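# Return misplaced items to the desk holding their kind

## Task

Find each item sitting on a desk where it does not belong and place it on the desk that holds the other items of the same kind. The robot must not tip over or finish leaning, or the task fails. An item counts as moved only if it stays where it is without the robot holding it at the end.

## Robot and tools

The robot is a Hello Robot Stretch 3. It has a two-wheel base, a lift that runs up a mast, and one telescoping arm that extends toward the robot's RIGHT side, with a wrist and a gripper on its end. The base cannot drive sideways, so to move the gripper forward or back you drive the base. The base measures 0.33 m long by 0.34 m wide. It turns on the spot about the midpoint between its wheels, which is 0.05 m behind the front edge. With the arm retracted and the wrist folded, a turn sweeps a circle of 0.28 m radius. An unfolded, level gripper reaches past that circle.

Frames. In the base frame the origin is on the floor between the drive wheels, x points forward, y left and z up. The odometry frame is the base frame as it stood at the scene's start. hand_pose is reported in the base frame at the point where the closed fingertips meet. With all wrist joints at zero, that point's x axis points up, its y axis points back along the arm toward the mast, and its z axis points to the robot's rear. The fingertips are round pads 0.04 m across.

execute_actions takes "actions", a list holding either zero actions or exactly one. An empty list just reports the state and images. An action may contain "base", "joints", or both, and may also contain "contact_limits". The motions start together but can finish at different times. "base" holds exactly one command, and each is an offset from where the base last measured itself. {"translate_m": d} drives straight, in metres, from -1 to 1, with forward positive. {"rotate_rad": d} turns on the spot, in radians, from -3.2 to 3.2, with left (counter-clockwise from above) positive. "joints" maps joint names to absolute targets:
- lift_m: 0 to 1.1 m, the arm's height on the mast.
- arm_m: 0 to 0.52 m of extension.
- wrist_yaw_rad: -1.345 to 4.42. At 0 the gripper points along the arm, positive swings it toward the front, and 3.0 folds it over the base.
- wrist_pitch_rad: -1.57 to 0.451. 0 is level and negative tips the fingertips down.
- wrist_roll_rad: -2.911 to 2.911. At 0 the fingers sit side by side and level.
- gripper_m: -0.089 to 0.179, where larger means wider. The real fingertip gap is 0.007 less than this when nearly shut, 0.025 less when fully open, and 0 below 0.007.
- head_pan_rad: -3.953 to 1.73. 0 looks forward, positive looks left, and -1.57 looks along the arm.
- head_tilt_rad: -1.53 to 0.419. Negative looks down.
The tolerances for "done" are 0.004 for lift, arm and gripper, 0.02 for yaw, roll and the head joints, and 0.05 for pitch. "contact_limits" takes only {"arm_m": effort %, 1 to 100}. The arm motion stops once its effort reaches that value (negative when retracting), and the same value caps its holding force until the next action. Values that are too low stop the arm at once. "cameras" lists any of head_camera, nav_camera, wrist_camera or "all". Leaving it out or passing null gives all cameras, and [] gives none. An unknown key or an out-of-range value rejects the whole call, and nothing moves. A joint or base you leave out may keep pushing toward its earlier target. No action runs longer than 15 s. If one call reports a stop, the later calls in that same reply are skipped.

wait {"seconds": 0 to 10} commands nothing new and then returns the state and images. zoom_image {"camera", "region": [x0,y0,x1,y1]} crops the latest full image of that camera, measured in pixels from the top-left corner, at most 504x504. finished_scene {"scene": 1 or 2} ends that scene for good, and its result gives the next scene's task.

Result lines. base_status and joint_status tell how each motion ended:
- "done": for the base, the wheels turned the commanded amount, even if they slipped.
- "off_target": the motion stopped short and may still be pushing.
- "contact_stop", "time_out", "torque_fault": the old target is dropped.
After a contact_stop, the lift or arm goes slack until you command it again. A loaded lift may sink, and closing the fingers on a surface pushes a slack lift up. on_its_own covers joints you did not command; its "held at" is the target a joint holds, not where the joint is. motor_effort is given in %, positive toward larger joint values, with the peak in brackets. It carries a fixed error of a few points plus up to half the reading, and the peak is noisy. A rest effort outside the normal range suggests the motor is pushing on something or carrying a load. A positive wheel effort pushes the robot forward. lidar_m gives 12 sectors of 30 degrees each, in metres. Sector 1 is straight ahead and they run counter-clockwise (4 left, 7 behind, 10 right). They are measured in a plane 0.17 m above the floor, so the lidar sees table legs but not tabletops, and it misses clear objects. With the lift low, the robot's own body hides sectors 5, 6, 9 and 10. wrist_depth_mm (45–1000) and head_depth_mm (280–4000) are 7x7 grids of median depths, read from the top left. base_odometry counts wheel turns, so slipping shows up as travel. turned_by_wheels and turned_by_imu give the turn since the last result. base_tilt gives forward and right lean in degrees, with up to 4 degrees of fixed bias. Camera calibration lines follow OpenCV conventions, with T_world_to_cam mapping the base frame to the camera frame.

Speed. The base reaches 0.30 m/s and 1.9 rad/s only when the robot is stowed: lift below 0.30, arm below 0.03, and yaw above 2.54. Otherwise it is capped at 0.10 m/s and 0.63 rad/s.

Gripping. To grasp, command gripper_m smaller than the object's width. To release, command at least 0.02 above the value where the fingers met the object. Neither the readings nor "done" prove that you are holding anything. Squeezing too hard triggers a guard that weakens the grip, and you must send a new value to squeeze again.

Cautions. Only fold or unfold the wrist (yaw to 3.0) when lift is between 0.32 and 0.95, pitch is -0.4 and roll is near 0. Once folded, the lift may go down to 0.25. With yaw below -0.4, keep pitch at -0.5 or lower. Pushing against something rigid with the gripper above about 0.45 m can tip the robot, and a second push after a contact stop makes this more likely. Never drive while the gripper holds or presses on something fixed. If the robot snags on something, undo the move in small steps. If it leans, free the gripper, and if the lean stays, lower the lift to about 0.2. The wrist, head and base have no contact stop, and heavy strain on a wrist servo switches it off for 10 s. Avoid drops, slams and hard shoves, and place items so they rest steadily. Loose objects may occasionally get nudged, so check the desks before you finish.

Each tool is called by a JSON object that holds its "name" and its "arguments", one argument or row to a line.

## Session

{"name": "execute_actions", "arguments": {
  "actions": []
}}

Scene clock: 0.00 s.
base_odometry: x=+0.000 y=+0.000 heading=+0.000 (m, m, rad; odometry frame)
turned_by_wheels: +0.000 (rad since the last result)
turned_by_imu: +0.000 (rad since the last result)
base_tilt: forward=+0.7 right=-0.4 (deg)
lidar_m: 1.90 1.14 0.89 0.88 0.95 1.52 1.50 1.11 0.87 0.86 0.92 1.37
head_depth_mm: 1595 2220 2230 2197 2163 2102 2070 / 1616 2243 2218 2210 2173 2120 2116 / 1628 2265 2264 2211 2197 2162 2130 / 1660 2317 2274 2243 2228 2177 2158 / 1687 2349 2335 2304 2250 2206 2166 / 1706 2345 2342 2304 2255 2233 2202 / 1718 2412 1973 2029 1980 1962 2011
base_status: not commanded
joint_positions: lift_m=+0.326 arm_m=-0.001 wrist_yaw_rad=+2.904 wrist_pitch_rad=-0.506 wrist_roll_rad=+0.009 gripper_m=+0.037 head_pan_rad=+0.015 head_tilt_rad=+0.014
joint_status: not commanded
motor_effort: left_wheel=+1 right_wheel=+0 lift_m=+34 arm_m=+1 wrist_yaw_rad=+0 wrist_pitch_rad=+5 wrist_roll_rad=+0 gripper_m=+0 head_pan_rad=+0 head_tilt_rad=+3 (%)
hand_pose: x=+0.0288 y=+0.0625 z=+0.3191 quat_wxyz=(+0.258, +0.703, +0.094, +0.656) (m; base frame)
wrist_depth_mm: - 823 859 929 967 - - / - 913 955 995 - 998 943 / 949 - 875 849 815 788 759 / 764 - 725 699 677 655 623 / 629 617 615 579 584 555 538 / 545 533 - 513 488 488 473 / 475 - - - 442 432 417
pictures: head_camera (sideways: a quarter turn clockwise sets it upright), nav_camera (sideways: a quarter turn counterclockwise sets it upright), wrist_camera
camera_calibration (this result's frames):
head_camera: T_world_to_cam=[[0.0947349, -0.0595778, -0.993718, 1.3152], [0.00642612, 0.998223, -0.0592353, 0.0854721], [0.995482, -0.000774101, 0.0949494, -0.177237], [0, 0, 0, 1]] pos_world=[0.0512919, -0.007101, 1.32882]
nav_camera: T_world_to_cam=[[-0.0811706, 0.0283631, 0.996297, -1.24907], [-0.0183555, -0.999468, 0.0269579, 0.0186389], [0.996531, -0.0160993, 0.0816481, -0.146117], [0, 0, 0, 1]] pos_world=[0.044565, 0.0517039, 1.25587]
wrist_camera: T_world_to_cam=[[0.943814, -0.320605, -0.0801701, 0.0174153], [-0.269356, -0.605727, -0.748693, 0.308443], [0.191473, 0.728222, -0.658051, 0.327059], [0, 0, 0, 1]] pos_world=[0.00402099, -0.0457558, 0.447547]
Images, in order (width x height): head_camera 896x504, nav_camera 672x504, wrist_camera 644x364.

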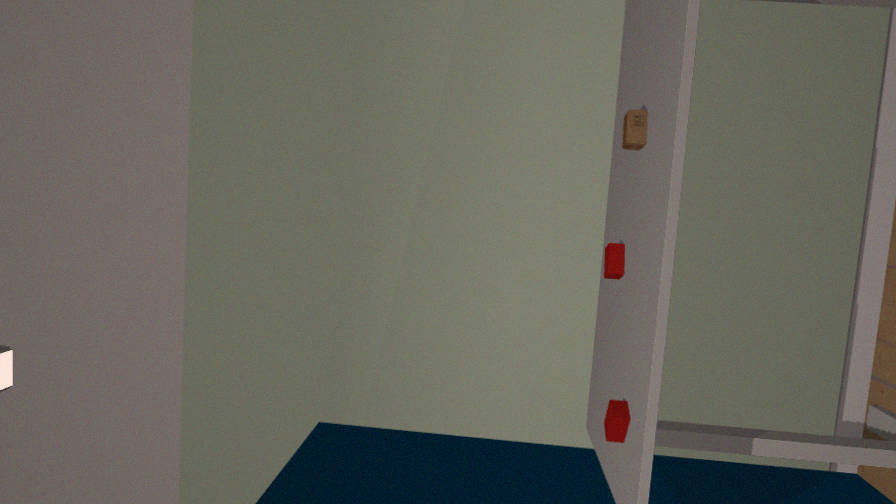

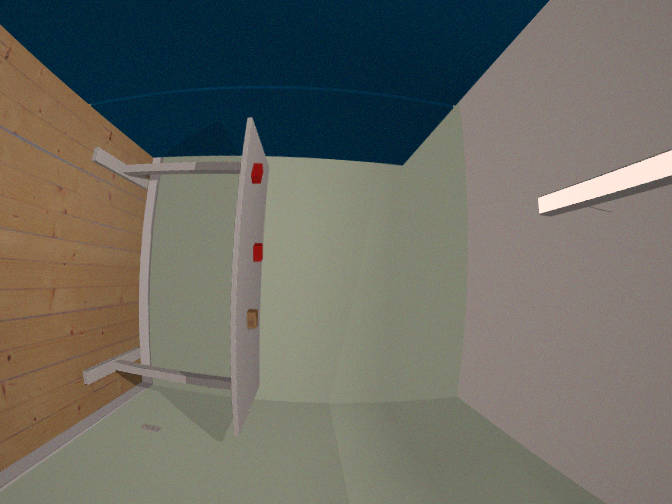

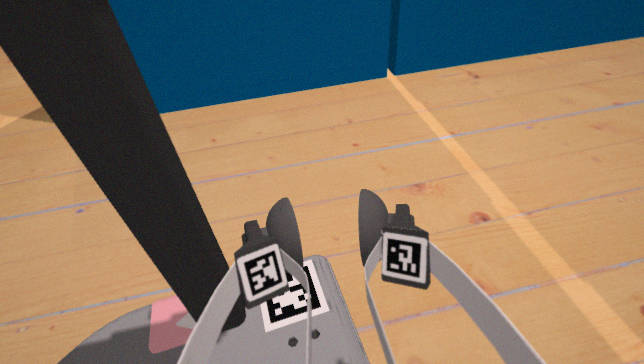

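{"name": "execute_actions", "arguments": {
  "actions": [
    {"base":{"rotate_rad":-0.2},"joints":{"lift_m":0.29,"head_tilt_rad":-0.6,"wrist_pitch_rad":-0.4}}
  ],
  "cameras": []
}}

{"name": "execute_actions", "arguments": {
  "actions": [
    {"base":{"translate_m":0.7}}
  ],
  "cameras": ["nav_camera"]
}}

{"name": "execute_actions", "arguments": {
  "actions": [
    {"base":{"translate_m":0.3},"joints":{"lift_m":0.66}}
  ],
  "cameras": ["nav_camera","head_camera"]
}}

Scene clock: 6.93 s.
base_odometry: x=+0.000 y=+0.000 heading=-0.200 (m, m, rad; odometry frame)
turned_by_wheels: -0.200 (rad since the last result)
turned_by_imu: -0.200 (rad since the last result)
base_tilt: forward=+0.5 right=-0.4 (deg)
lidar_m: 1.89 1.39 0.94 0.88 0.90 1.63 1.50 1.35 0.91 0.86 0.87 1.12
head_depth_mm: 1905 1951 2019 1999 1885 1554 1289 / 1928 2042 2288 2412 1948 1561 1278 / 1907 2018 2346 2511 1932 1539 1268 / 1916 2016 2322 2485 1905 1526 1257 / 1893 2003 2334 2488 1885 1504 1249 / 1889 1912 2290 2466 1865 1493 1244 / 1862 1868 2278 2435 1840 1475 1229
base_status: done
joint_positions: lift_m=+0.290 arm_m=-0.001 wrist_yaw_rad=+2.904 wrist_pitch_rad=-0.419 wrist_roll_rad=+0.009 gripper_m=+0.037 head_pan_rad=+0.015 head_tilt_rad=-0.592
joint_status: all done
motor_effort: left_wheel=+4(7) right_wheel=-4(12) lift_m=+29(28) arm_m=+1(2) wrist_yaw_rad=+0(0) wrist_pitch_rad=+6(8) wrist_roll_rad=+0(0) gripper_m=+0(0) head_pan_rad=+0(0) head_tilt_rad=-4(37) (%)
hand_pose: x=+0.0315 y=+0.0741 z=+0.3027 quat_wxyz=(+0.229, +0.707, +0.063, +0.666) (m; base frame)
wrist_depth_mm: - 785 864 954 - - - / - 860 882 - - - - / 810 919 944 937 890 846 819 / 813 - 759 736 696 676 654 / 663 626 646 594 595 562 544 / 551 538 - 512 482 486 469 / 473 - - - 433 418 407
pictures: none
No camera images: the call's "cameras" was empty. Leave "cameras" out to get every camera's image.

Scene clock: 11.03 s.
base_odometry: x=+0.686 y=-0.139 heading=-0.200 (m, m, rad; odometry frame)
turned_by_wheels: +0.000 (rad since the last result)
turned_by_imu: +0.004 (rad since the last result)
base_tilt: forward=+0.5 right=-0.4 (deg)
lidar_m: 1.56 1.28 1.01 0.94 0.96 1.23 2.19 1.24 0.85 0.79 0.80 1.04
head_depth_mm: 1316 1457 1108 1321 1752 1561 1285 / 1314 1449 1076 1801 1781 1521 1279 / 1300 1435 1043 1794 1916 1538 1264 / 1296 1423 1011 1781 1908 1517 1261 / 1287 1419 997 1759 1889 1502 1252 / 1283 1389 978 1755 1855 1492 1239 / 1280 1380 958 1745 1837 1471 1223
base_status: done
joint_positions: lift_m=+0.290 arm_m=-0.001 wrist_yaw_rad=+2.904 wrist_pitch_rad=-0.418 wrist_roll_rad=+0.009 gripper_m=+0.037 head_pan_rad=+0.015 head_tilt_rad=-0.593
joint_status: not commanded
motor_effort: left_wheel=+3(9) right_wheel=-4(6) lift_m=+29(29) arm_m=+1(1) wrist_yaw_rad=+0(0) wrist_pitch_rad=+6(6) wrist_roll_rad=+0(0) gripper_m=+0(0) head_pan_rad=-1(0) head_tilt_rad=-4(4) (%)
hand_pose: x=+0.0316 y=+0.0741 z=+0.3028 quat_wxyz=(+0.228, +0.707, +0.063, +0.666) (m; base frame)
wrist_depth_mm: - 836 931 - - - - / - 928 - - - - - / 867 981 980 935 892 856 821 / 821 - 759 737 703 681 644 / 665 620 636 598 593 563 551 / 549 543 - 518 479 479 467 / 473 - - - 429 416 407
pictures: nav_camera (sideways: a quarter turn counterclockwise sets it upright)
camera_calibration (this result's frames):
nav_camera: T_world_to_cam=[[0.501976, 0.0372133, 0.864081, -1.07973], [0.00303787, -0.999144, 0.0412653, -0.0000904446], [0.864876, -0.0180892, -0.501659, 0.613916], [0, 0, 0, 1]] pos_world=[0.0110393, 0.0511954, 1.24096]
Images, in order (width x height): nav_camera 672x504.

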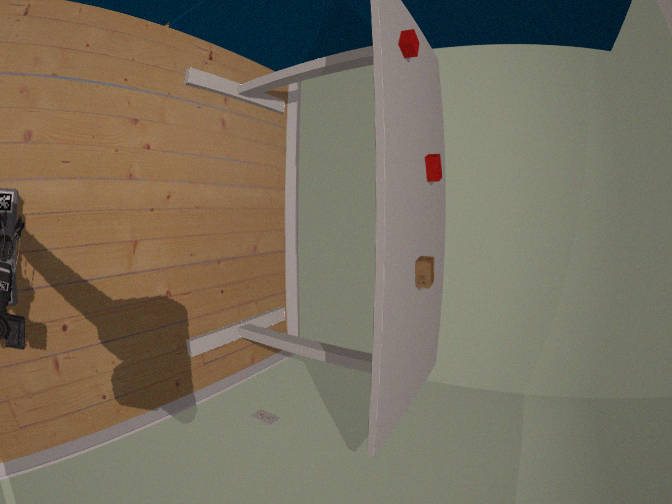

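Scene clock: 15.53 s.
base_odometry: x=+0.980 y=-0.198 heading=-0.200 (m, m, rad; odometry frame)
turned_by_wheels: +0.000 (rad since the last result)
turned_by_imu: +0.002 (rad since the last result)
base_tilt: forward=+0.5 right=-0.4 (deg)
lidar_m: 1.26 1.11 1.04 0.97 0.99 1.28 2.50 1.20 0.82 0.77 0.78 0.94
head_depth_mm: 1050 1164 1111 708 587 1436 1287 / 1046 1158 1076 696 1659 1509 1280 / 1045 1152 1052 684 1642 1541 1268 / 1040 1147 1021 673 1630 1521 1261 / 1034 1138 1001 664 1613 1505 1245 / 1032 1129 979 653 1602 1488 1237 / 1021 1124 901 645 1596 1480 1227
base_status: done
joint_positions: lift_m=+0.660 arm_m=-0.001 wrist_yaw_rad=+2.904 wrist_pitch_rad=-0.418 wrist_roll_rad=+0.009 gripper_m=+0.037 head_pan_rad=+0.015 head_tilt_rad=-0.593
joint_status: all done
motor_effort: left_wheel=+3(10) right_wheel=-3(8) lift_m=+39(39) arm_m=+1(1) wrist_yaw_rad=+0(0) wrist_pitch_rad=+6(6) wrist_roll_rad=+0(0) gripper_m=+0(0) head_pan_rad=+0(0) head_tilt_rad=-3(4) (%)
hand_pose: x=+0.0316 y=+0.0742 z=+0.6725 quat_wxyz=(+0.228, +0.707, +0.063, +0.666) (m; base frame)
wrist_depth_mm: - 863 933 - - - - / - 937 - - - - - / 895 - - - - - - / 962 - - - - - - / - - - - - - - / - - - 949 911 906 890 / 893 878 862 846 832 808 783
pictures: head_camera (sideways: a quarter turn clockwise sets it upright), nav_camera (sideways: a quarter turn counterclockwise sets it upright)
camera_calibration (this result's frames):
head_camera: T_world_to_cam=[[-0.489411, -0.0684432, -0.869363, 1.1561], [-0.0312629, 0.997652, -0.0609435, 0.0878769], [0.871493, -0.00264753, -0.490401, 0.58542], [0, 0, 0, 1]] pos_world=[0.0583673, -0.00699323, 1.29752]
nav_camera: T_world_to_cam=[[0.502104, 0.0372153, 0.864006, -1.07964], [0.00304409, -0.999144, 0.0412671, -0.0000928066], [0.864802, -0.0180902, -0.501787, 0.614083], [0, 0, 0, 1]] pos_world=[0.0110303, 0.0511952, 1.24096]
Images, in order (width x height): head_camera 896x504, nav_camera 672x504.

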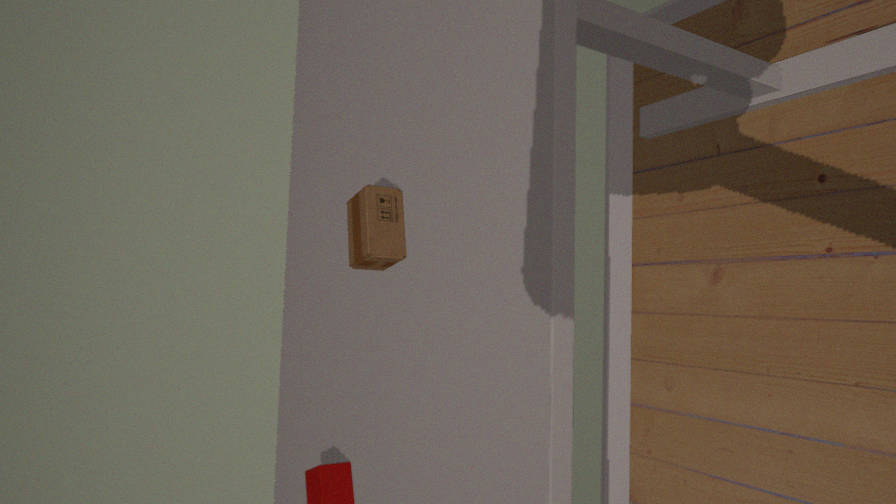

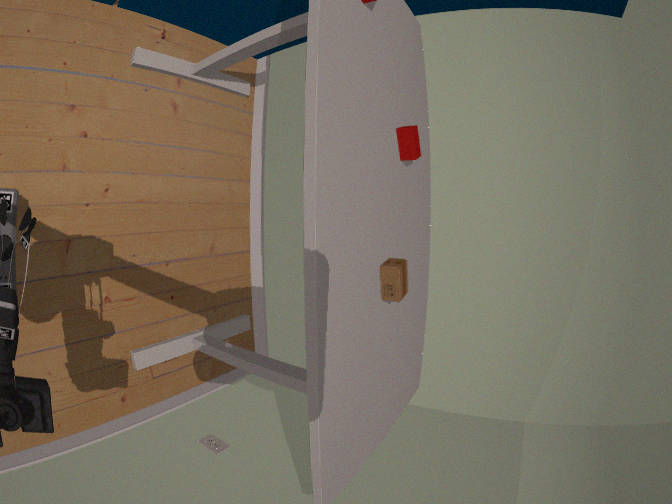

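{"name": "execute_actions", "arguments": {
  "actions": [
    {"base":{"rotate_rad":1.57},"joints":{"lift_m":0.99,"wrist_yaw_rad":0.2,"wrist_pitch_rad":-0.37,"head_pan_rad":-1.5,"gripper_m":0.179,"arm_m":0.03}}
  ],
  "cameras": ["wrist_camera"]
}}

{"name": "execute_actions", "arguments": {
  "actions": [
    {"base":{"translate_m":-0.065},"joints":{"arm_m":0.28,"lift_m":0.97}}
  ],
  "cameras": ["wrist_camera","head_camera"]
}}

Scene clock: 24.33 s.
base_odometry: x=+0.980 y=-0.198 heading=+1.370 (m, m, rad; odometry frame)
turned_by_wheels: +1.570 (rad since the last result)
turned_by_imu: +1.577 (rad since the last result)
base_tilt: forward=+0.5 right=-0.5 (deg)
lidar_m: 0.97 0.99 1.26 2.50 1.21 0.82 0.77 0.78 0.94 1.26 1.12 1.04
head_depth_mm: 1043 1147 1111 789 - - - / 1044 1141 1079 704 - - - / 1042 1145 1052 728 - - - / 1045 1146 1027 728 - - 1227 / 1042 1145 1004 664 559 1501 1252 / 1040 1152 981 655 1656 1482 1234 / 1044 1145 860 646 1631 1481 1230
base_status: done
joint_positions: lift_m=+0.990 arm_m=+0.030 wrist_yaw_rad=+0.202 wrist_pitch_rad=-0.388 wrist_roll_rad=+0.009 gripper_m=+0.179 head_pan_rad=-1.493 head_tilt_rad=-0.593
joint_status: all done
motor_effort: left_wheel=-1(3) right_wheel=+4(9) lift_m=+38(39) arm_m=+5(5) wrist_yaw_rad=-2(4) wrist_pitch_rad=+6(7) wrist_roll_rad=+0(0) gripper_m=+0(83) head_pan_rad=-3(31) head_tilt_rad=-3(3) (%)
hand_pose: x=+0.0243 y=-0.3982 z=+1.0093 quat_wxyz=(+0.701, +0.206, -0.679, -0.067) (m; base frame)
wrist_depth_mm: 961 943 918 892 886 793 733 / 740 631 588 577 458 500 473 / 475 450 426 400 383 363 350 / 354 336 322 310 298 292 277 / 277 276 268 262 254 249 242 / - - - - - - - / - - - - - - -
pictures: wrist_camera
camera_calibration (this result's frames):
wrist_camera: T_world_to_cam=[[-0.988438, -0.121901, -0.0901707, 0.0654553], [0.004352, 0.571636, -0.820496, 1.07955], [0.151564, -0.811402, -0.564496, 0.411024], [0, 0, 0, 1]] pos_world=[-0.00229622, -0.275624, 1.12369]
Images, in order (width x height): wrist_camera 644x364.

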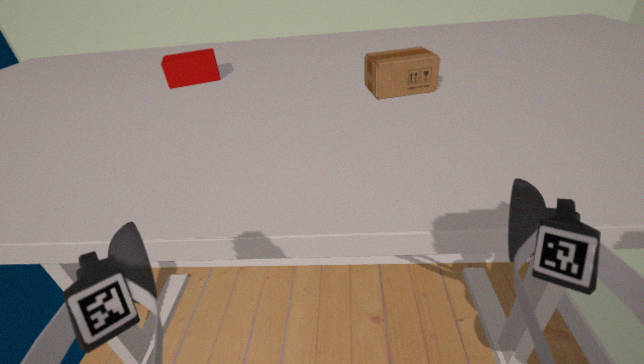

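Scene clock: 27.40 s.
base_odometry: x=+0.967 y=-0.262 heading=+1.370 (m, m, rad; odometry frame)
turned_by_wheels: +0.000 (rad since the last result)
turned_by_imu: +0.000 (rad since the last result)
base_tilt: forward=+0.5 right=-0.4 (deg)
lidar_m: 1.04 1.05 1.35 2.49 1.11 0.75 0.70 0.71 0.91 1.27 1.29 1.11
head_depth_mm: 1049 1151 1222 671 589 1443 1290 / 1047 1152 - 633 1637 1512 1266 / 1051 1151 1222 - 1633 1533 1271 / 1047 1151 1100 658 1632 1527 1257 / 1049 1158 1003 650 1635 1498 1250 / 1050 1155 980 653 1640 1489 1240 / 1053 1154 893 645 1653 1485 1234
base_status: done
joint_positions: lift_m=+0.970 arm_m=+0.280 wrist_yaw_rad=+0.201 wrist_pitch_rad=-0.388 wrist_roll_rad=+0.009 gripper_m=+0.179 head_pan_rad=-1.493 head_tilt_rad=-0.593
joint_status: all done
motor_effort: left_wheel=-2(3) right_wheel=+3(6) lift_m=+29(33) arm_m=+5(6) wrist_yaw_rad=-1(2) wrist_pitch_rad=+6(6) wrist_roll_rad=+0(0) gripper_m=+0(0) head_pan_rad=-3(3) head_tilt_rad=-3(3) (%)
hand_pose: x=+0.0241 y=-0.6482 z=+0.9897 quat_wxyz=(+0.701, +0.205, -0.680, -0.067) (m; base frame)
wrist_depth_mm: 719 709 718 694 677 660 648 / 653 592 546 499 469 438 416 / 383 395 374 242 321 318 306 / 310 295 285 253 260 256 245 / 245 244 231 222 214 210 206 / 206 196 192 188 182 176 166 / - 166 166 162 158 154 150
pictures: head_camera (sideways: a quarter turn clockwise sets it upright), wrist_camera
camera_calibration (this result's frames):
head_camera: T_world_to_cam=[[-0.0988743, 0.484181, -0.869364, 1.15372], [0.993752, 0.0935073, -0.0609435, 0.0816243], [0.0517842, -0.869957, -0.490401, 0.59042], [0, 0, 0, 1]] pos_world=[0.00238464, -0.0526019, 1.29752]
wrist_camera: T_world_to_cam=[[-0.988544, -0.12103, -0.0901774, 0.0335904], [0.00487408, 0.571564, -0.820543, 1.20635], [0.150852, -0.811583, -0.564426, 0.196958], [0, 0, 0, 1]] pos_world=[-0.00238585, -0.525595, 1.10406]
Images, in order (width x height): head_camera 896x504, wrist_camera 644x364.

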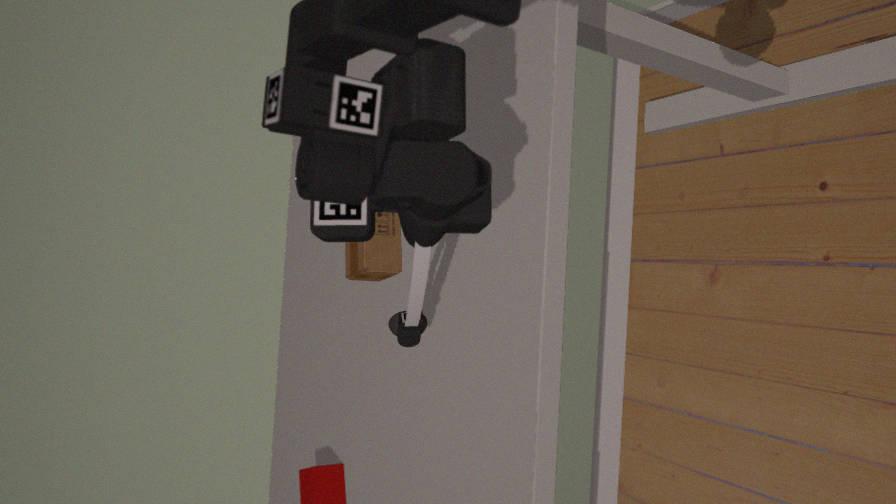

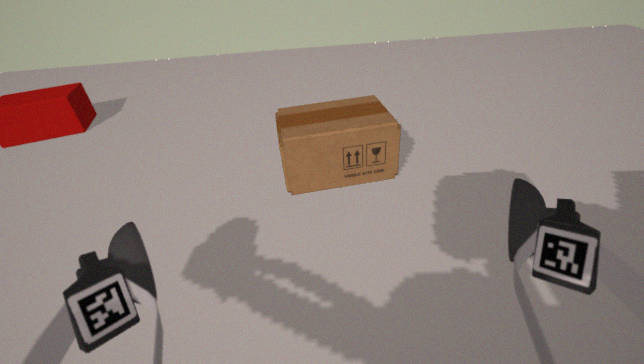

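{"name": "execute_actions", "arguments": {
  "actions": [
    {"joints":{"arm_m":0.41,"lift_m":0.959,"wrist_yaw_rad":0.25}}
  ],
  "cameras": ["wrist_camera"]
}}

Scene clock: 33.27 s.
base_odometry: x=+0.967 y=-0.262 heading=+1.370 (m, m, rad; odometry frame)
turned_by_wheels: +0.000 (rad since the last result)
turned_by_imu: +0.000 (rad since the last result)
base_tilt: forward=+0.6 right=-0.4 (deg)
lidar_m: 1.04 1.05 1.35 2.49 1.11 0.75 0.70 0.71 0.91 1.27 1.29 1.11
head_depth_mm: 1048 1151 - 657 590 1434 1289 / 1046 1152 - 698 1634 1508 1277 / 1049 1151 - 655 1639 1534 1269 / 1044 1153 1065 674 1636 1514 1262 / 1049 1152 1006 665 1636 1510 1250 / 1052 1152 981 655 1637 1491 1239 / 1050 1155 891 647 1639 1482 1231
base_status: not commanded
joint_positions: lift_m=+0.959 arm_m=+0.410 wrist_yaw_rad=+0.248 wrist_pitch_rad=-0.388 wrist_roll_rad=+0.009 gripper_m=+0.179 head_pan_rad=-1.493 head_tilt_rad=-0.593
joint_status: all done
motor_effort: left_wheel=-1(1) right_wheel=+3(3) lift_m=+29(32) arm_m=+5(6) wrist_yaw_rad=+1(1) wrist_pitch_rad=+6(6) wrist_roll_rad=+0(0) gripper_m=+0(0) head_pan_rad=-2(2) head_tilt_rad=-4(3) (%)
hand_pose: x=+0.0345 y=-0.7758 z=+0.9787 quat_wxyz=(+0.703, +0.221, -0.675, -0.051) (m; base frame)
wrist_depth_mm: 609 605 591 578 563 541 522 / 606 552 508 465 436 408 381 / 386 366 346 327 311 296 283 / 287 274 262 163 232 235 225 / 227 226 147 133 133 194 191 / 194 181 130 131 141 163 154 / - 154 148 145 146 143 139
pictures: wrist_camera
camera_calibration (this result's frames):
wrist_camera: T_world_to_cam=[[-0.981835, -0.166939, -0.0901782, -0.00845573], [-0.021749, 0.571164, -0.820548, 1.27086], [0.188488, -0.803681, -0.564419, 0.0904275], [0, 0, 0, 1]] pos_world=[0.00229325, -0.654603, 1.09307]
Images, in order (width x height): wrist_camera 644x364.

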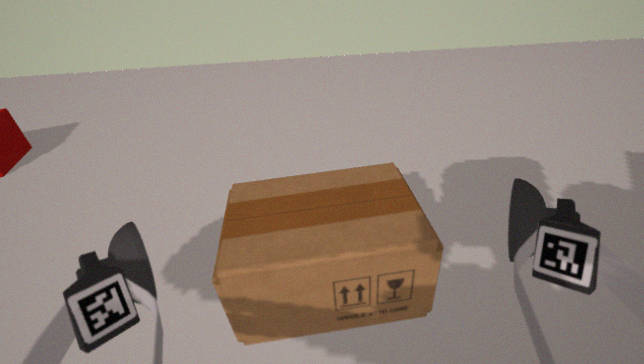

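{"name": "execute_actions", "arguments": {
  "actions": [
    {"joints":{"arm_m":0.402,"gripper_m":0.055}}
  ],
  "cameras": ["wrist_camera"]
}}

{"name": "execute_actions", "arguments": {
  "actions": [
    {"joints":{"lift_m":0.99}}
  ],
  "cameras": ["wrist_camera"]
}}

{"name": "execute_actions", "arguments": {
  "actions": [
    {"joints":{"arm_m":0.0,"lift_m":1.0,"head_pan_rad":1.3,"head_tilt_rad":-0.7}}
  ],
  "cameras": ["wrist_camera","nav_camera"]
}}

Scene clock: 39.20 s.
base_odometry: x=+0.967 y=-0.262 heading=+1.370 (m, m, rad; odometry frame)
turned_by_wheels: +0.000 (rad since the last result)
turned_by_imu: +0.000 (rad since the last result)
base_tilt: forward=+0.5 right=-0.3 (deg)
lidar_m: 1.04 1.05 1.35 2.48 1.11 0.75 0.70 0.72 0.91 1.27 1.29 1.11
head_depth_mm: 1042 1148 - 657 589 1444 1286 / 1046 1150 - 693 1638 1514 1271 / 1046 1150 - 655 1639 1530 1270 / 1046 1152 1064 673 1645 1523 1262 / 1049 1152 1003 665 1634 1510 1248 / 1054 1153 980 656 1637 1485 1242 / 1048 1156 889 643 1642 1472 1231
base_status: not commanded
joint_positions: lift_m=+0.959 arm_m=+0.402 wrist_yaw_rad=+0.248 wrist_pitch_rad=-0.388 wrist_roll_rad=+0.009 gripper_m=+0.056 head_pan_rad=-1.493 head_tilt_rad=-0.593
joint_status: all done
motor_effort: left_wheel=-1(2) right_wheel=+3(3) lift_m=+29(28) arm_m=-3(5) wrist_yaw_rad=+1(2) wrist_pitch_rad=+6(6) wrist_roll_rad=+0(0) gripper_m=-19(92) head_pan_rad=-3(2) head_tilt_rad=-3(3) (%)
hand_pose: x=+0.0345 y=-0.7684 z=+0.9787 quat_wxyz=(+0.703, +0.221, -0.675, -0.051) (m; base frame)
wrist_depth_mm: 630 613 602 581 564 549 533 / 600 550 501 461 432 408 384 / 386 366 344 327 313 296 284 / 286 275 264 163 178 236 224 / 226 222 142 133 134 197 186 / 188 184 137 142 150 159 160 / 160 155 151 149 146 143 140
pictures: wrist_camera
camera_calibration (this result's frames):
wrist_camera: T_world_to_cam=[[-0.981809, -0.167087, -0.0901798, -0.00728781], [-0.0218341, 0.571161, -0.820548, 1.26659], [0.18861, -0.803652, -0.564419, 0.0964488], [0, 0, 0, 1]] pos_world=[0.00230832, -0.64713, 1.09307]
Images, in order (width x height): wrist_camera 644x364.

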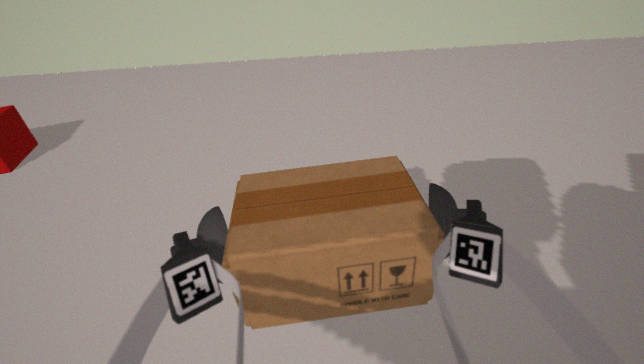

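Scene clock: 40.27 s.
base_odometry: x=+0.967 y=-0.262 heading=+1.370 (m, m, rad; odometry frame)
turned_by_wheels: +0.000 (rad since the last result)
turned_by_imu: +0.000 (rad since the last result)
base_tilt: forward=+0.5 right=-0.3 (deg)
lidar_m: 1.03 1.05 1.35 2.49 1.11 0.75 0.70 0.71 0.91 1.27 1.29 1.11
head_depth_mm: 1045 1135 - 679 590 1432 1288 / 1049 1137 - 699 1631 1514 1275 / 1046 1137 - 682 1633 1535 1275 / 1051 1154 1035 673 1641 1529 1263 / 1044 1155 1004 666 1644 1508 1250 / 1046 1150 981 655 1635 1487 1230 / 1051 1153 891 645 1645 1482 1230
base_status: not commanded
joint_positions: lift_m=+0.990 arm_m=+0.402 wrist_yaw_rad=+0.248 wrist_pitch_rad=-0.393 wrist_roll_rad=+0.009 gripper_m=+0.056 head_pan_rad=-1.493 head_tilt_rad=-0.593
joint_status: all done
motor_effort: left_wheel=-1(1) right_wheel=+3(4) lift_m=+39(39) arm_m=-3(3) wrist_yaw_rad=+2(2) wrist_pitch_rad=+8(8) wrist_roll_rad=+0(0) gripper_m=-19(19) head_pan_rad=-3(3) head_tilt_rad=-3(3) (%)
hand_pose: x=+0.0344 y=-0.7678 z=+1.0081 quat_wxyz=(+0.702, +0.223, -0.674, -0.052) (m; base frame)
wrist_depth_mm: 630 618 602 582 571 552 540 / 670 655 598 551 517 489 457 / 470 437 415 392 372 358 339 / 338 329 317 165 222 280 272 / 273 265 141 133 134 237 225 / 226 223 137 141 149 192 193 / 194 189 181 177 176 172 169
pictures: wrist_camera
camera_calibration (this result's frames):
wrist_camera: T_world_to_cam=[[-0.981919, -0.166655, -0.0897851, -0.00473992], [-0.0228303, 0.575087, -0.817774, 1.29069], [0.187921, -0.800937, -0.568494, 0.119787], [0, 0, 0, 1]] pos_world=[0.00230208, -0.647105, 1.12316]
Images, in order (width x height): wrist_camera 644x364.

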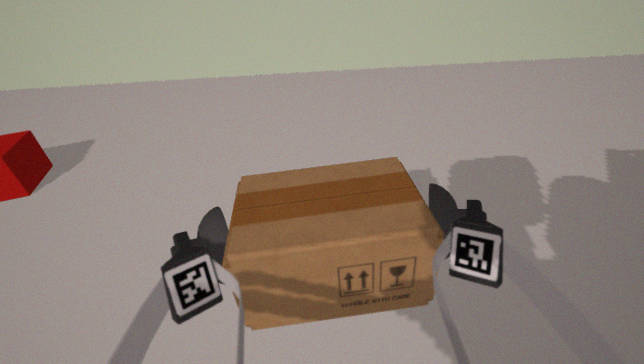

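Scene clock: 44.43 s.
base_odometry: x=+0.967 y=-0.262 heading=+1.370 (m, m, rad; odometry frame)
turned_by_wheels: +0.000 (rad since the last result)
turned_by_imu: +0.000 (rad since the last result)
base_tilt: forward=+0.6 right=-0.3 (deg)
lidar_m: 1.03 1.05 1.35 2.49 1.11 0.75 0.70 0.71 0.91 1.27 1.29 1.11
head_depth_mm: 1395 1472 1540 1610 1658 1455 1229 / 2427 2667 1842 1958 1765 1438 1219 / 2354 2673 2935 2245 1730 1414 1207 / 2306 2577 2822 2204 1733 1416 1197 / 2207 2457 2722 2157 1706 1410 1191 / 2112 2364 2604 2134 1683 1391 1182 / 2031 2281 2524 2124 1669 1380 1171
base_status: not commanded
joint_positions: lift_m=+1.000 arm_m=+0.000 wrist_yaw_rad=+0.249 wrist_pitch_rad=-0.393 wrist_roll_rad=+0.009 gripper_m=+0.056 head_pan_rad=+1.293 head_tilt_rad=-0.691
joint_status: all done
motor_effort: left_wheel=-2(2) right_wheel=+4(3) lift_m=+40(40) arm_m=-4(4) wrist_yaw_rad=+1(1) wrist_pitch_rad=+8(8) wrist_roll_rad=+0(0) gripper_m=-18(19) head_pan_rad=+3(33) head_tilt_rad=-4(15) (%)
hand_pose: x=+0.0344 y=-0.3657 z=+1.0180 quat_wxyz=(+0.702, +0.223, -0.674, -0.052) (m; base frame)
wrist_depth_mm: - - 984 956 906 825 772 / 767 653 642 599 554 521 491 / 496 465 445 419 401 381 364 / 368 353 339 165 232 300 287 / 932 - 142 133 134 280 775 / - - 137 141 149 - - / - - - - - - 925
pictures: nav_camera (sideways: a quarter turn counterclockwise sets it upright), wrist_camera
camera_calibration (this result's frames):
nav_camera: T_world_to_cam=[[0.131864, 0.570254, 0.810816, -1.00802], [0.958562, -0.281732, 0.042253, -0.00719983], [0.252528, 0.771646, -0.583774, 0.724487], [0, 0, 0, 1]] pos_world=[-0.0431299, 0.0137543, 1.24056]
wrist_camera: T_world_to_cam=[[-0.981867, -0.166986, -0.0897414, 0.0630558], [-0.0231615, 0.575511, -0.817466, 1.06738], [0.188152, -0.800564, -0.568943, 0.448014], [0, 0, 0, 1]] pos_world=[0.0023398, -0.245098, 1.1331]
Images, in order (width x height): nav_camera 672x504, wrist_camera 644x364.

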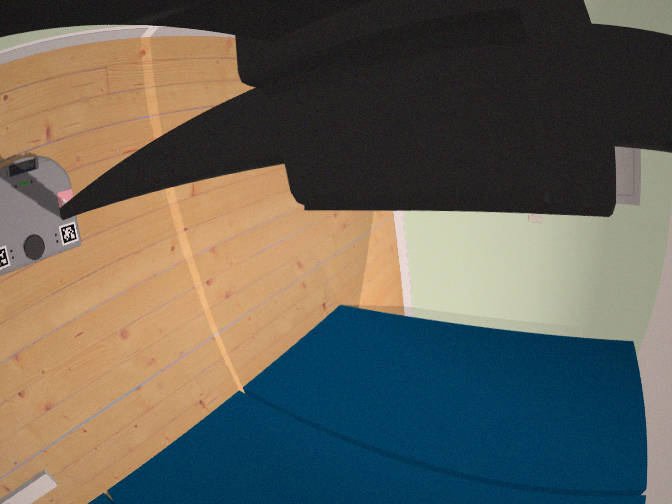

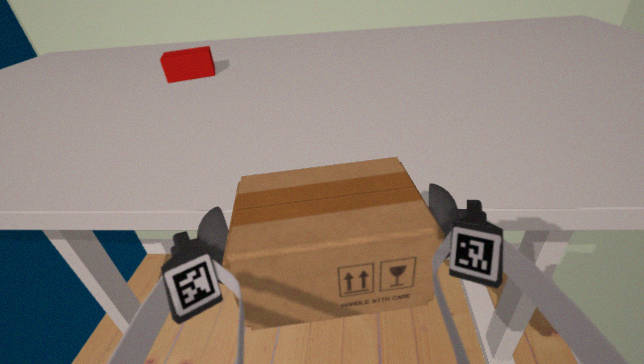

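{"name": "execute_actions", "arguments": {
  "actions": [
    {"base":{"rotate_rad":1.29},"joints":{"lift_m":0.74,"wrist_yaw_rad":2.65,"wrist_pitch_rad":-0.4,"head_pan_rad":-0.3}}
  ],
  "cameras": []
}}

{"name": "execute_actions", "arguments": {
  "actions": [
    {"base":{"translate_m":0.4},"joints":{"lift_m":0.29}}
  ],
  "cameras": ["nav_camera","wrist_camera"]
}}

{"name": "execute_actions", "arguments": {
  "actions": [
    {"base":{"translate_m":1.0}}
  ],
  "cameras": ["nav_camera"]
}}

{"name": "execute_actions", "arguments": {
  "actions": [
    {"base":{"translate_m":0.76},"joints":{"head_pan_rad":-1.3,"head_tilt_rad":-0.5}}
  ],
  "cameras": ["nav_camera","head_camera"]
}}

Scene clock: 54.67 s.
base_odometry: x=+0.967 y=-0.262 heading=+2.660 (m, m, rad; odometry frame)
turned_by_wheels: +1.290 (rad since the last result)
turned_by_imu: +1.295 (rad since the last result)
base_tilt: forward=+0.6 right=-0.4 (deg)
lidar_m: 1.74 1.78 0.88 0.71 0.71 0.77 0.91 1.27 1.11 1.04 1.04 1.13
head_depth_mm: 1022 1102 1184 1283 1396 1434 1223 / 1132 1227 1322 1443 1601 1441 1212 / 1262 1375 1509 1677 1736 1420 1202 / 1419 1566 1737 1957 1723 1408 1201 / 2464 2759 2857 2170 1710 1406 1197 / 2346 2590 2785 2166 1695 1402 1176 / 2188 2432 2623 2119 1676 1378 1169
base_status: done
joint_positions: lift_m=+0.740 arm_m=+0.000 wrist_yaw_rad=+2.647 wrist_pitch_rad=-0.423 wrist_roll_rad=+0.009 gripper_m=+0.056 head_pan_rad=-0.293 head_tilt_rad=-0.691
joint_status: all done
motor_effort: left_wheel=+0(5) right_wheel=+4(11) lift_m=+30(36) arm_m=-3(3) wrist_yaw_rad=+2(4) wrist_pitch_rad=+7(7) wrist_roll_rad=+0(0) gripper_m=-19(19) head_pan_rad=-2(31) head_tilt_rad=-4(5) (%)
hand_pose: x=+0.0849 y=+0.0518 z=+0.7518 quat_wxyz=(+0.313, +0.709, -0.026, +0.631) (m; base frame)
wrist_depth_mm: 585 710 894 - - - - / 613 741 935 - - - - / 636 773 994 - - - - / 662 811 976 165 - - - / 717 847 141 133 134 - - / - 867 138 141 149 971 - / - 954 906 903 919 884 874
pictures: none
No camera images: the call's "cameras" was empty. Leave "cameras" out to get every camera's image.

Scene clock: 60.47 s.
base_odometry: x=+0.613 y=-0.077 heading=+2.660 (m, m, rad; odometry frame)
turned_by_wheels: +0.000 (rad since the last result)
turned_by_imu: +0.002 (rad since the last result)
base_tilt: forward=+0.6 right=-0.5 (deg)
lidar_m: 2.13 2.11 1.06 0.85 0.85 0.93 1.31 1.64 1.11 0.90 0.89 0.97
head_depth_mm: 874 935 1006 1089 1191 1318 1216 / 966 1040 1135 1231 1361 1402 1214 / 1076 1174 1288 1429 1581 1430 1205 / 1251 1357 1512 1669 1715 1411 1203 / 2124 2383 2663 2175 1704 1401 1189 / 1978 2210 2490 2142 1686 1393 1181 / 1857 2050 2296 2122 1670 1383 1170
base_status: done
joint_positions: lift_m=+0.290 arm_m=+0.000 wrist_yaw_rad=+2.648 wrist_pitch_rad=-0.423 wrist_roll_rad=+0.009 gripper_m=+0.056 head_pan_rad=-0.293 head_tilt_rad=-0.692
joint_status: all done
motor_effort: left_wheel=-1(7) right_wheel=+4(11) lift_m=+30(30) arm_m=-3(2) wrist_yaw_rad=+2(3) wrist_pitch_rad=+8(8) wrist_roll_rad=+0(0) gripper_m=-19(19) head_pan_rad=-2(3) head_tilt_rad=-4(5) (%)
hand_pose: x=+0.0848 y=+0.0518 z=+0.3017 quat_wxyz=(+0.313, +0.709, -0.026, +0.631) (m; base frame)
wrist_depth_mm: 702 847 - - - - - / 726 882 - - - - - / 763 897 970 920 887 847 794 / 758 780 765 164 408 675 648 / 666 640 142 133 134 568 542 / - 544 136 142 149 465 468 / - - - 431 426 416 410
pictures: nav_camera (sideways: a quarter turn counterclockwise sets it upright), wrist_camera
camera_calibration (this result's frames):
nav_camera: T_world_to_cam=[[0.568989, -0.140882, 0.810188, -1.00987], [-0.296417, -0.954123, 0.0422616, 0.000444433], [0.767065, -0.2642, -0.584645, 0.722481], [0, 0, 0, 1]] pos_world=[0.0205478, 0.0490313, 1.24056]
wrist_camera: T_world_to_cam=[[0.835104, -0.543115, -0.0873366, -0.0174065], [-0.383363, -0.460745, -0.800467, 0.321826], [0.394506, 0.701954, -0.59298, 0.277179], [0, 0, 0, 1]] pos_world=[0.0285639, -0.0557407, 0.420453]
Images, in order (width x height): nav_camera 672x504, wrist_camera 644x364.

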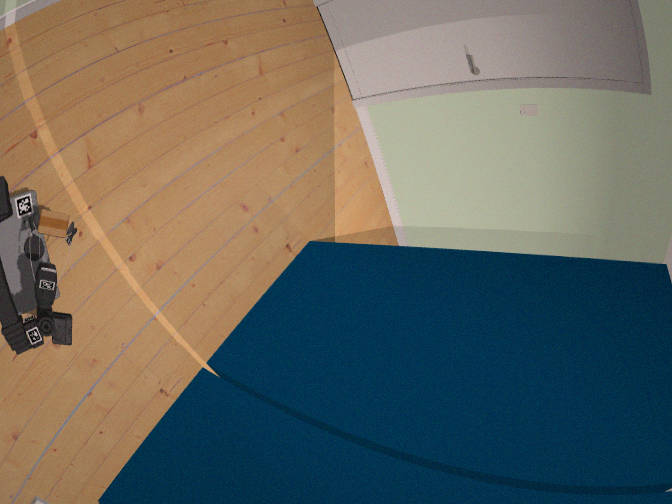

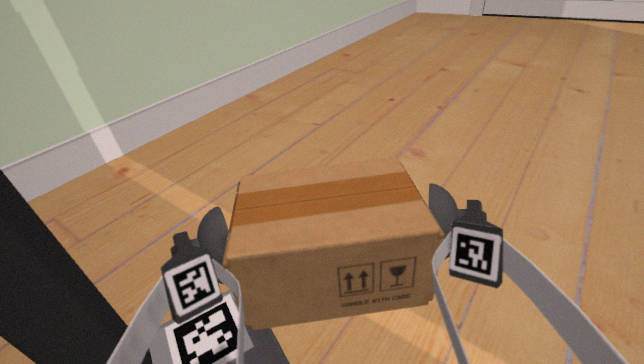

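Scene clock: 65.53 s.
base_odometry: x=-0.273 y=+0.387 heading=+2.660 (m, m, rad; odometry frame)
turned_by_wheels: +0.000 (rad since the last result)
turned_by_imu: +0.005 (rad since the last result)
base_tilt: forward=+0.6 right=-0.4 (deg)
lidar_m: 1.21 1.17 1.30 1.22 1.22 1.33 2.08 1.31 0.65 0.53 0.52 0.57
head_depth_mm: 1621 1882 2263 2286 1724 745 824 / 1470 1704 2006 2187 1777 1442 999 / 1354 1558 1795 2052 1741 1424 1200 / 1254 1426 1626 1896 1732 1420 1205 / 1168 1310 1485 1708 1699 1402 1189 / 1095 1220 1363 1563 1665 1394 1172 / 1025 1133 1266 1424 1571 1386 1164
base_status: done
joint_positions: lift_m=+0.290 arm_m=+0.000 wrist_yaw_rad=+2.648 wrist_pitch_rad=-0.423 wrist_roll_rad=+0.009 gripper_m=+0.056 head_pan_rad=-0.293 head_tilt_rad=-0.692
joint_status: not commanded
motor_effort: left_wheel=-1(3) right_wheel=+4(11) lift_m=+30(30) arm_m=-3(3) wrist_yaw_rad=+2(2) wrist_pitch_rad=+7(7) wrist_roll_rad=+0(0) gripper_m=-19(19) head_pan_rad=-3(2) head_tilt_rad=-4(4) (%)
hand_pose: x=+0.0848 y=+0.0518 z=+0.3017 quat_wxyz=(+0.313, +0.709, -0.026, +0.631) (m; base frame)
wrist_depth_mm: 987 - - - - - 884 / - - - - - - 950 / - - 982 929 888 836 801 / 824 778 758 164 407 665 651 / 676 633 142 133 134 568 545 / - 545 136 141 149 463 467 / - - - 431 430 420 409
pictures: nav_camera (sideways: a quarter turn counterclockwise sets it upright)
camera_calibration (this result's frames):
nav_camera: T_world_to_cam=[[0.568993, -0.140883, 0.810185, -1.00987], [-0.296417, -0.954123, 0.0422617, 0.000444382], [0.767062, -0.264199, -0.584649, 0.722486], [0, 0, 0, 1]] pos_world=[0.0205475, 0.0490314, 1.24056]
Images, in order (width x height): nav_camera 672x504.

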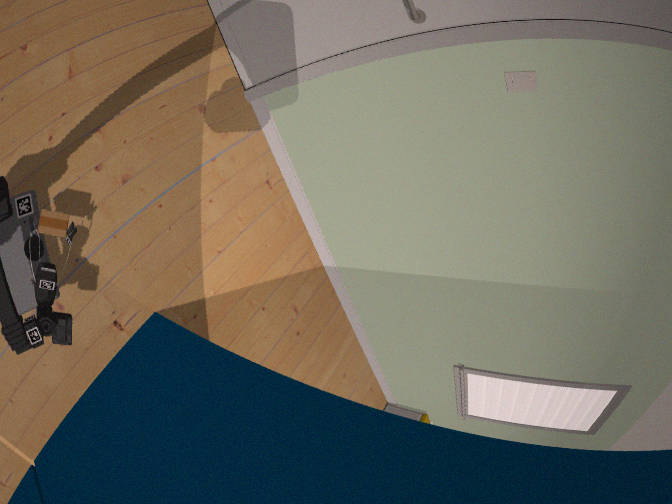

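Scene clock: 69.90 s.
base_odometry: x=-0.947 y=+0.739 heading=+2.660 (m, m, rad; odometry frame)
turned_by_wheels: +0.000 (rad since the last result)
turned_by_imu: +0.004 (rad since the last result)
base_tilt: forward=+0.6 right=-0.4 (deg)
lidar_m: 0.50 0.50 0.53 0.82 1.49 1.63 2.55 0.62 0.53 0.80 1.24 0.62
head_depth_mm: 2927 3148 3347 3201 2227 1685 1009 / 2860 3099 3283 3175 2207 1677 1355 / 2867 3118 3352 3092 2164 1654 1334 / 2809 3055 3376 3050 2113 1639 1321 / 2813 3052 3284 2816 2084 1623 1317 / 2788 3000 2944 2787 2085 1614 1306 / 1905 1971 2052 2100 1954 1589 1298
base_status: done
joint_positions: lift_m=+0.290 arm_m=+0.000 wrist_yaw_rad=+2.648 wrist_pitch_rad=-0.423 wrist_roll_rad=+0.009 gripper_m=+0.056 head_pan_rad=-1.293 head_tilt_rad=-0.507
joint_status: all done
motor_effort: left_wheel=-1(4) right_wheel=+4(11) lift_m=+30(30) arm_m=-2(3) wrist_yaw_rad=+2(2) wrist_pitch_rad=+7(8) wrist_roll_rad=+0(0) gripper_m=-19(19) head_pan_rad=-3(31) head_tilt_rad=+3(21) (%)
hand_pose: x=+0.0848 y=+0.0518 z=+0.3017 quat_wxyz=(+0.313, +0.709, -0.026, +0.631) (m; base frame)
wrist_depth_mm: - 941 708 561 492 421 366 / - - 828 623 533 450 388 / - - 899 702 591 490 420 / 797 787 749 164 368 524 448 / 670 643 142 133 134 530 468 / - 550 136 141 149 466 463 / - - - 426 430 416 410
pictures: head_camera (sideways: a quarter turn clockwise sets it upright), nav_camera (sideways: a quarter turn counterclockwise sets it upright)
camera_calibration (this result's frames):
head_camera: T_world_to_cam=[[-0.172147, 0.381006, -0.908405, 1.2051], [0.95675, 0.284206, -0.0621062, 0.0833706], [0.234512, -0.879808, -0.413452, 0.489177], [0, 0, 0, 1]] pos_world=[0.0129713, -0.0524607, 1.30214]
nav_camera: T_world_to_cam=[[0.145402, -0.401775, 0.904121, -1.12979], [-0.965026, -0.259076, 0.0400685, 0.00736821], [0.218137, -0.878326, -0.425393, 0.518623], [0, 0, 0, 1]] pos_world=[0.0582529, 0.00350965, 1.24179]
Images, in order (width x height): head_camera 896x504, nav_camera 672x504.

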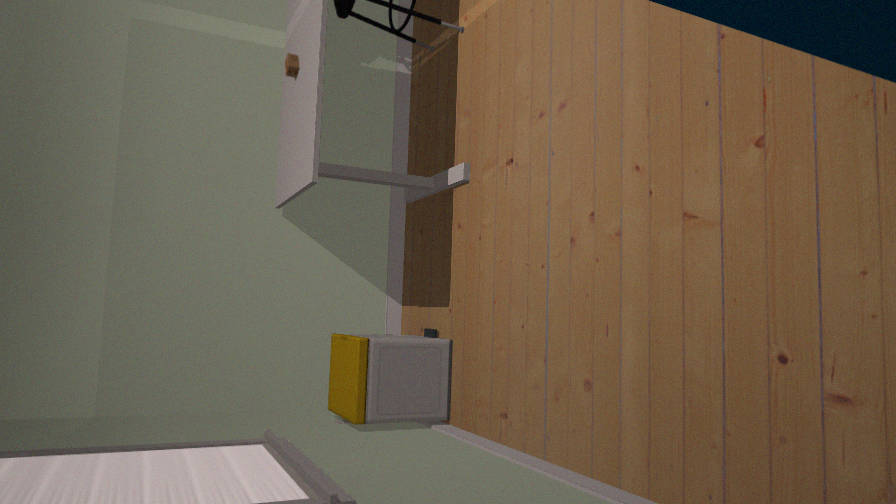

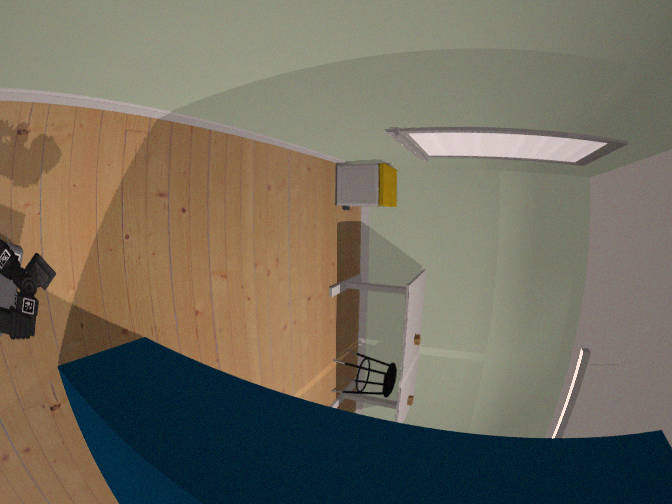

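{"name": "execute_actions", "arguments": {
  "actions": [
    {"base":{"rotate_rad":-1.33},"joints":{"head_pan_rad":-0.9}}
  ],
  "cameras": []
}}

{"name": "execute_actions", "arguments": {
  "actions": [
    {"base":{"translate_m":1.0}}
  ],
  "cameras": ["nav_camera","head_camera"]
}}

Scene clock: 75.43 s.
base_odometry: x=-0.947 y=+0.739 heading=+1.330 (m, m, rad; odometry frame)
turned_by_wheels: -1.330 (rad since the last result)
turned_by_imu: -1.332 (rad since the last result)
base_tilt: forward=+0.5 right=-0.4 (deg)
lidar_m: 2.64 0.81 0.54 0.50 0.50 0.61 1.35 1.50 1.89 1.79 0.53 0.60
head_depth_mm: 672 815 1038 1432 2050 1687 1361 / 518 601 714 875 1144 1523 1355 / 425 476 544 635 762 954 1236 / 432 465 503 551 613 698 818 / 461 498 541 594 656 733 833 / 493 535 586 646 722 818 944 / 531 580 640 712 805 922 1090
base_status: done
joint_positions: lift_m=+0.290 arm_m=+0.000 wrist_yaw_rad=+2.648 wrist_pitch_rad=-0.423 wrist_roll_rad=+0.009 gripper_m=+0.056 head_pan_rad=-0.907 head_tilt_rad=-0.507
joint_status: all done
motor_effort: left_wheel=+3(10) right_wheel=-4(9) lift_m=+30(30) arm_m=-3(3) wrist_yaw_rad=+2(2) wrist_pitch_rad=+7(8) wrist_roll_rad=+0(0) gripper_m=-19(19) head_pan_rad=+3(20) head_tilt_rad=+3(4) (%)
hand_pose: x=+0.0848 y=+0.0518 z=+0.3017 quat_wxyz=(+0.313, +0.709, -0.026, +0.631) (m; base frame)
wrist_depth_mm: 408 459 543 655 844 - - / 427 490 587 716 914 - - / 455 528 636 769 889 842 809 / 481 563 633 165 401 671 646 / 526 582 142 133 134 570 542 / - 545 136 141 149 464 465 / - - - 425 426 418 407
pictures: none
No camera images: the call's "cameras" was empty. Leave "cameras" out to get every camera's image.

Scene clock: 80.50 s.
base_odometry: x=-0.708 y=+1.710 heading=+1.330 (m, m, rad; odometry frame)
turned_by_wheels: +0.000 (rad since the last result)
turned_by_imu: +0.005 (rad since the last result)
base_tilt: forward=+0.5 right=-0.4 (deg)
lidar_m: 1.66 0.99 0.66 0.61 0.62 0.78 1.63 0.57 0.45 1.26 2.93 2.09
head_depth_mm: 2725 2871 2976 3162 2227 1701 1360 / 2892 3089 3242 3165 2204 1675 1353 / 3058 3277 3466 3113 2164 1656 1339 / 3221 3492 3795 3074 2128 1645 1328 / 3173 3474 3844 3009 2102 1625 1313 / 2828 3026 3188 2718 2087 1605 1305 / 2510 2690 2265 2724 2053 1592 1293
base_status: done
joint_positions: lift_m=+0.290 arm_m=+0.000 wrist_yaw_rad=+2.648 wrist_pitch_rad=-0.423 wrist_roll_rad=+0.009 gripper_m=+0.056 head_pan_rad=-0.907 head_tilt_rad=-0.507
joint_status: not commanded
motor_effort: left_wheel=+3(9) right_wheel=-3(8) lift_m=+30(30) arm_m=-3(2) wrist_yaw_rad=+2(2) wrist_pitch_rad=+7(8) wrist_roll_rad=+0(0) gripper_m=-19(19) head_pan_rad=+2(2) head_tilt_rad=+4(3) (%)
hand_pose: x=+0.0848 y=+0.0518 z=+0.3017 quat_wxyz=(+0.313, +0.709, -0.026, +0.631) (m; base frame)
wrist_depth_mm: 491 560 664 793 994 - - / 523 594 702 878 - - - / 551 631 761 861 890 843 799 / 583 681 722 165 407 672 645 / 619 638 141 133 134 573 540 / - 541 136 141 149 460 470 / - - - 432 427 419 412
pictures: head_camera (sideways: a quarter turn clockwise sets it upright), nav_camera (sideways: a quarter turn counterclockwise sets it upright)
camera_calibration (this result's frames):
head_camera: T_world_to_cam=[[-0.302605, 0.287784, -0.908631, 1.20619], [0.779404, 0.623435, -0.0621121, 0.0844602], [0.548598, -0.726986, -0.412955, 0.486615], [0, 0, 0, 1]] pos_world=[0.0322142, -0.0460149, 1.30217]
nav_camera: T_world_to_cam=[[0.285648, -0.317095, 0.904354, -1.13095], [-0.796524, -0.603278, 0.04006, 0.00635144], [0.532874, -0.731783, -0.424899, 0.516061], [0, 0, 0, 1]] pos_world=[0.0531156, 0.0228582, 1.24179]
Images, in order (width x height): head_camera 896x504, nav_camera 672x504.

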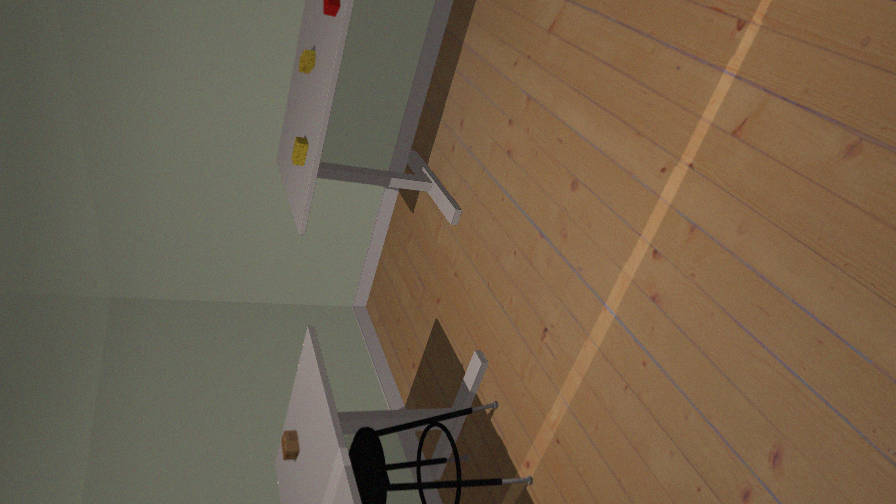

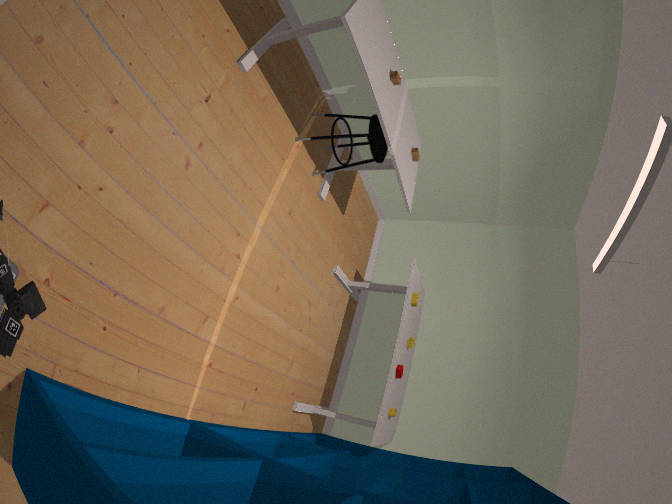

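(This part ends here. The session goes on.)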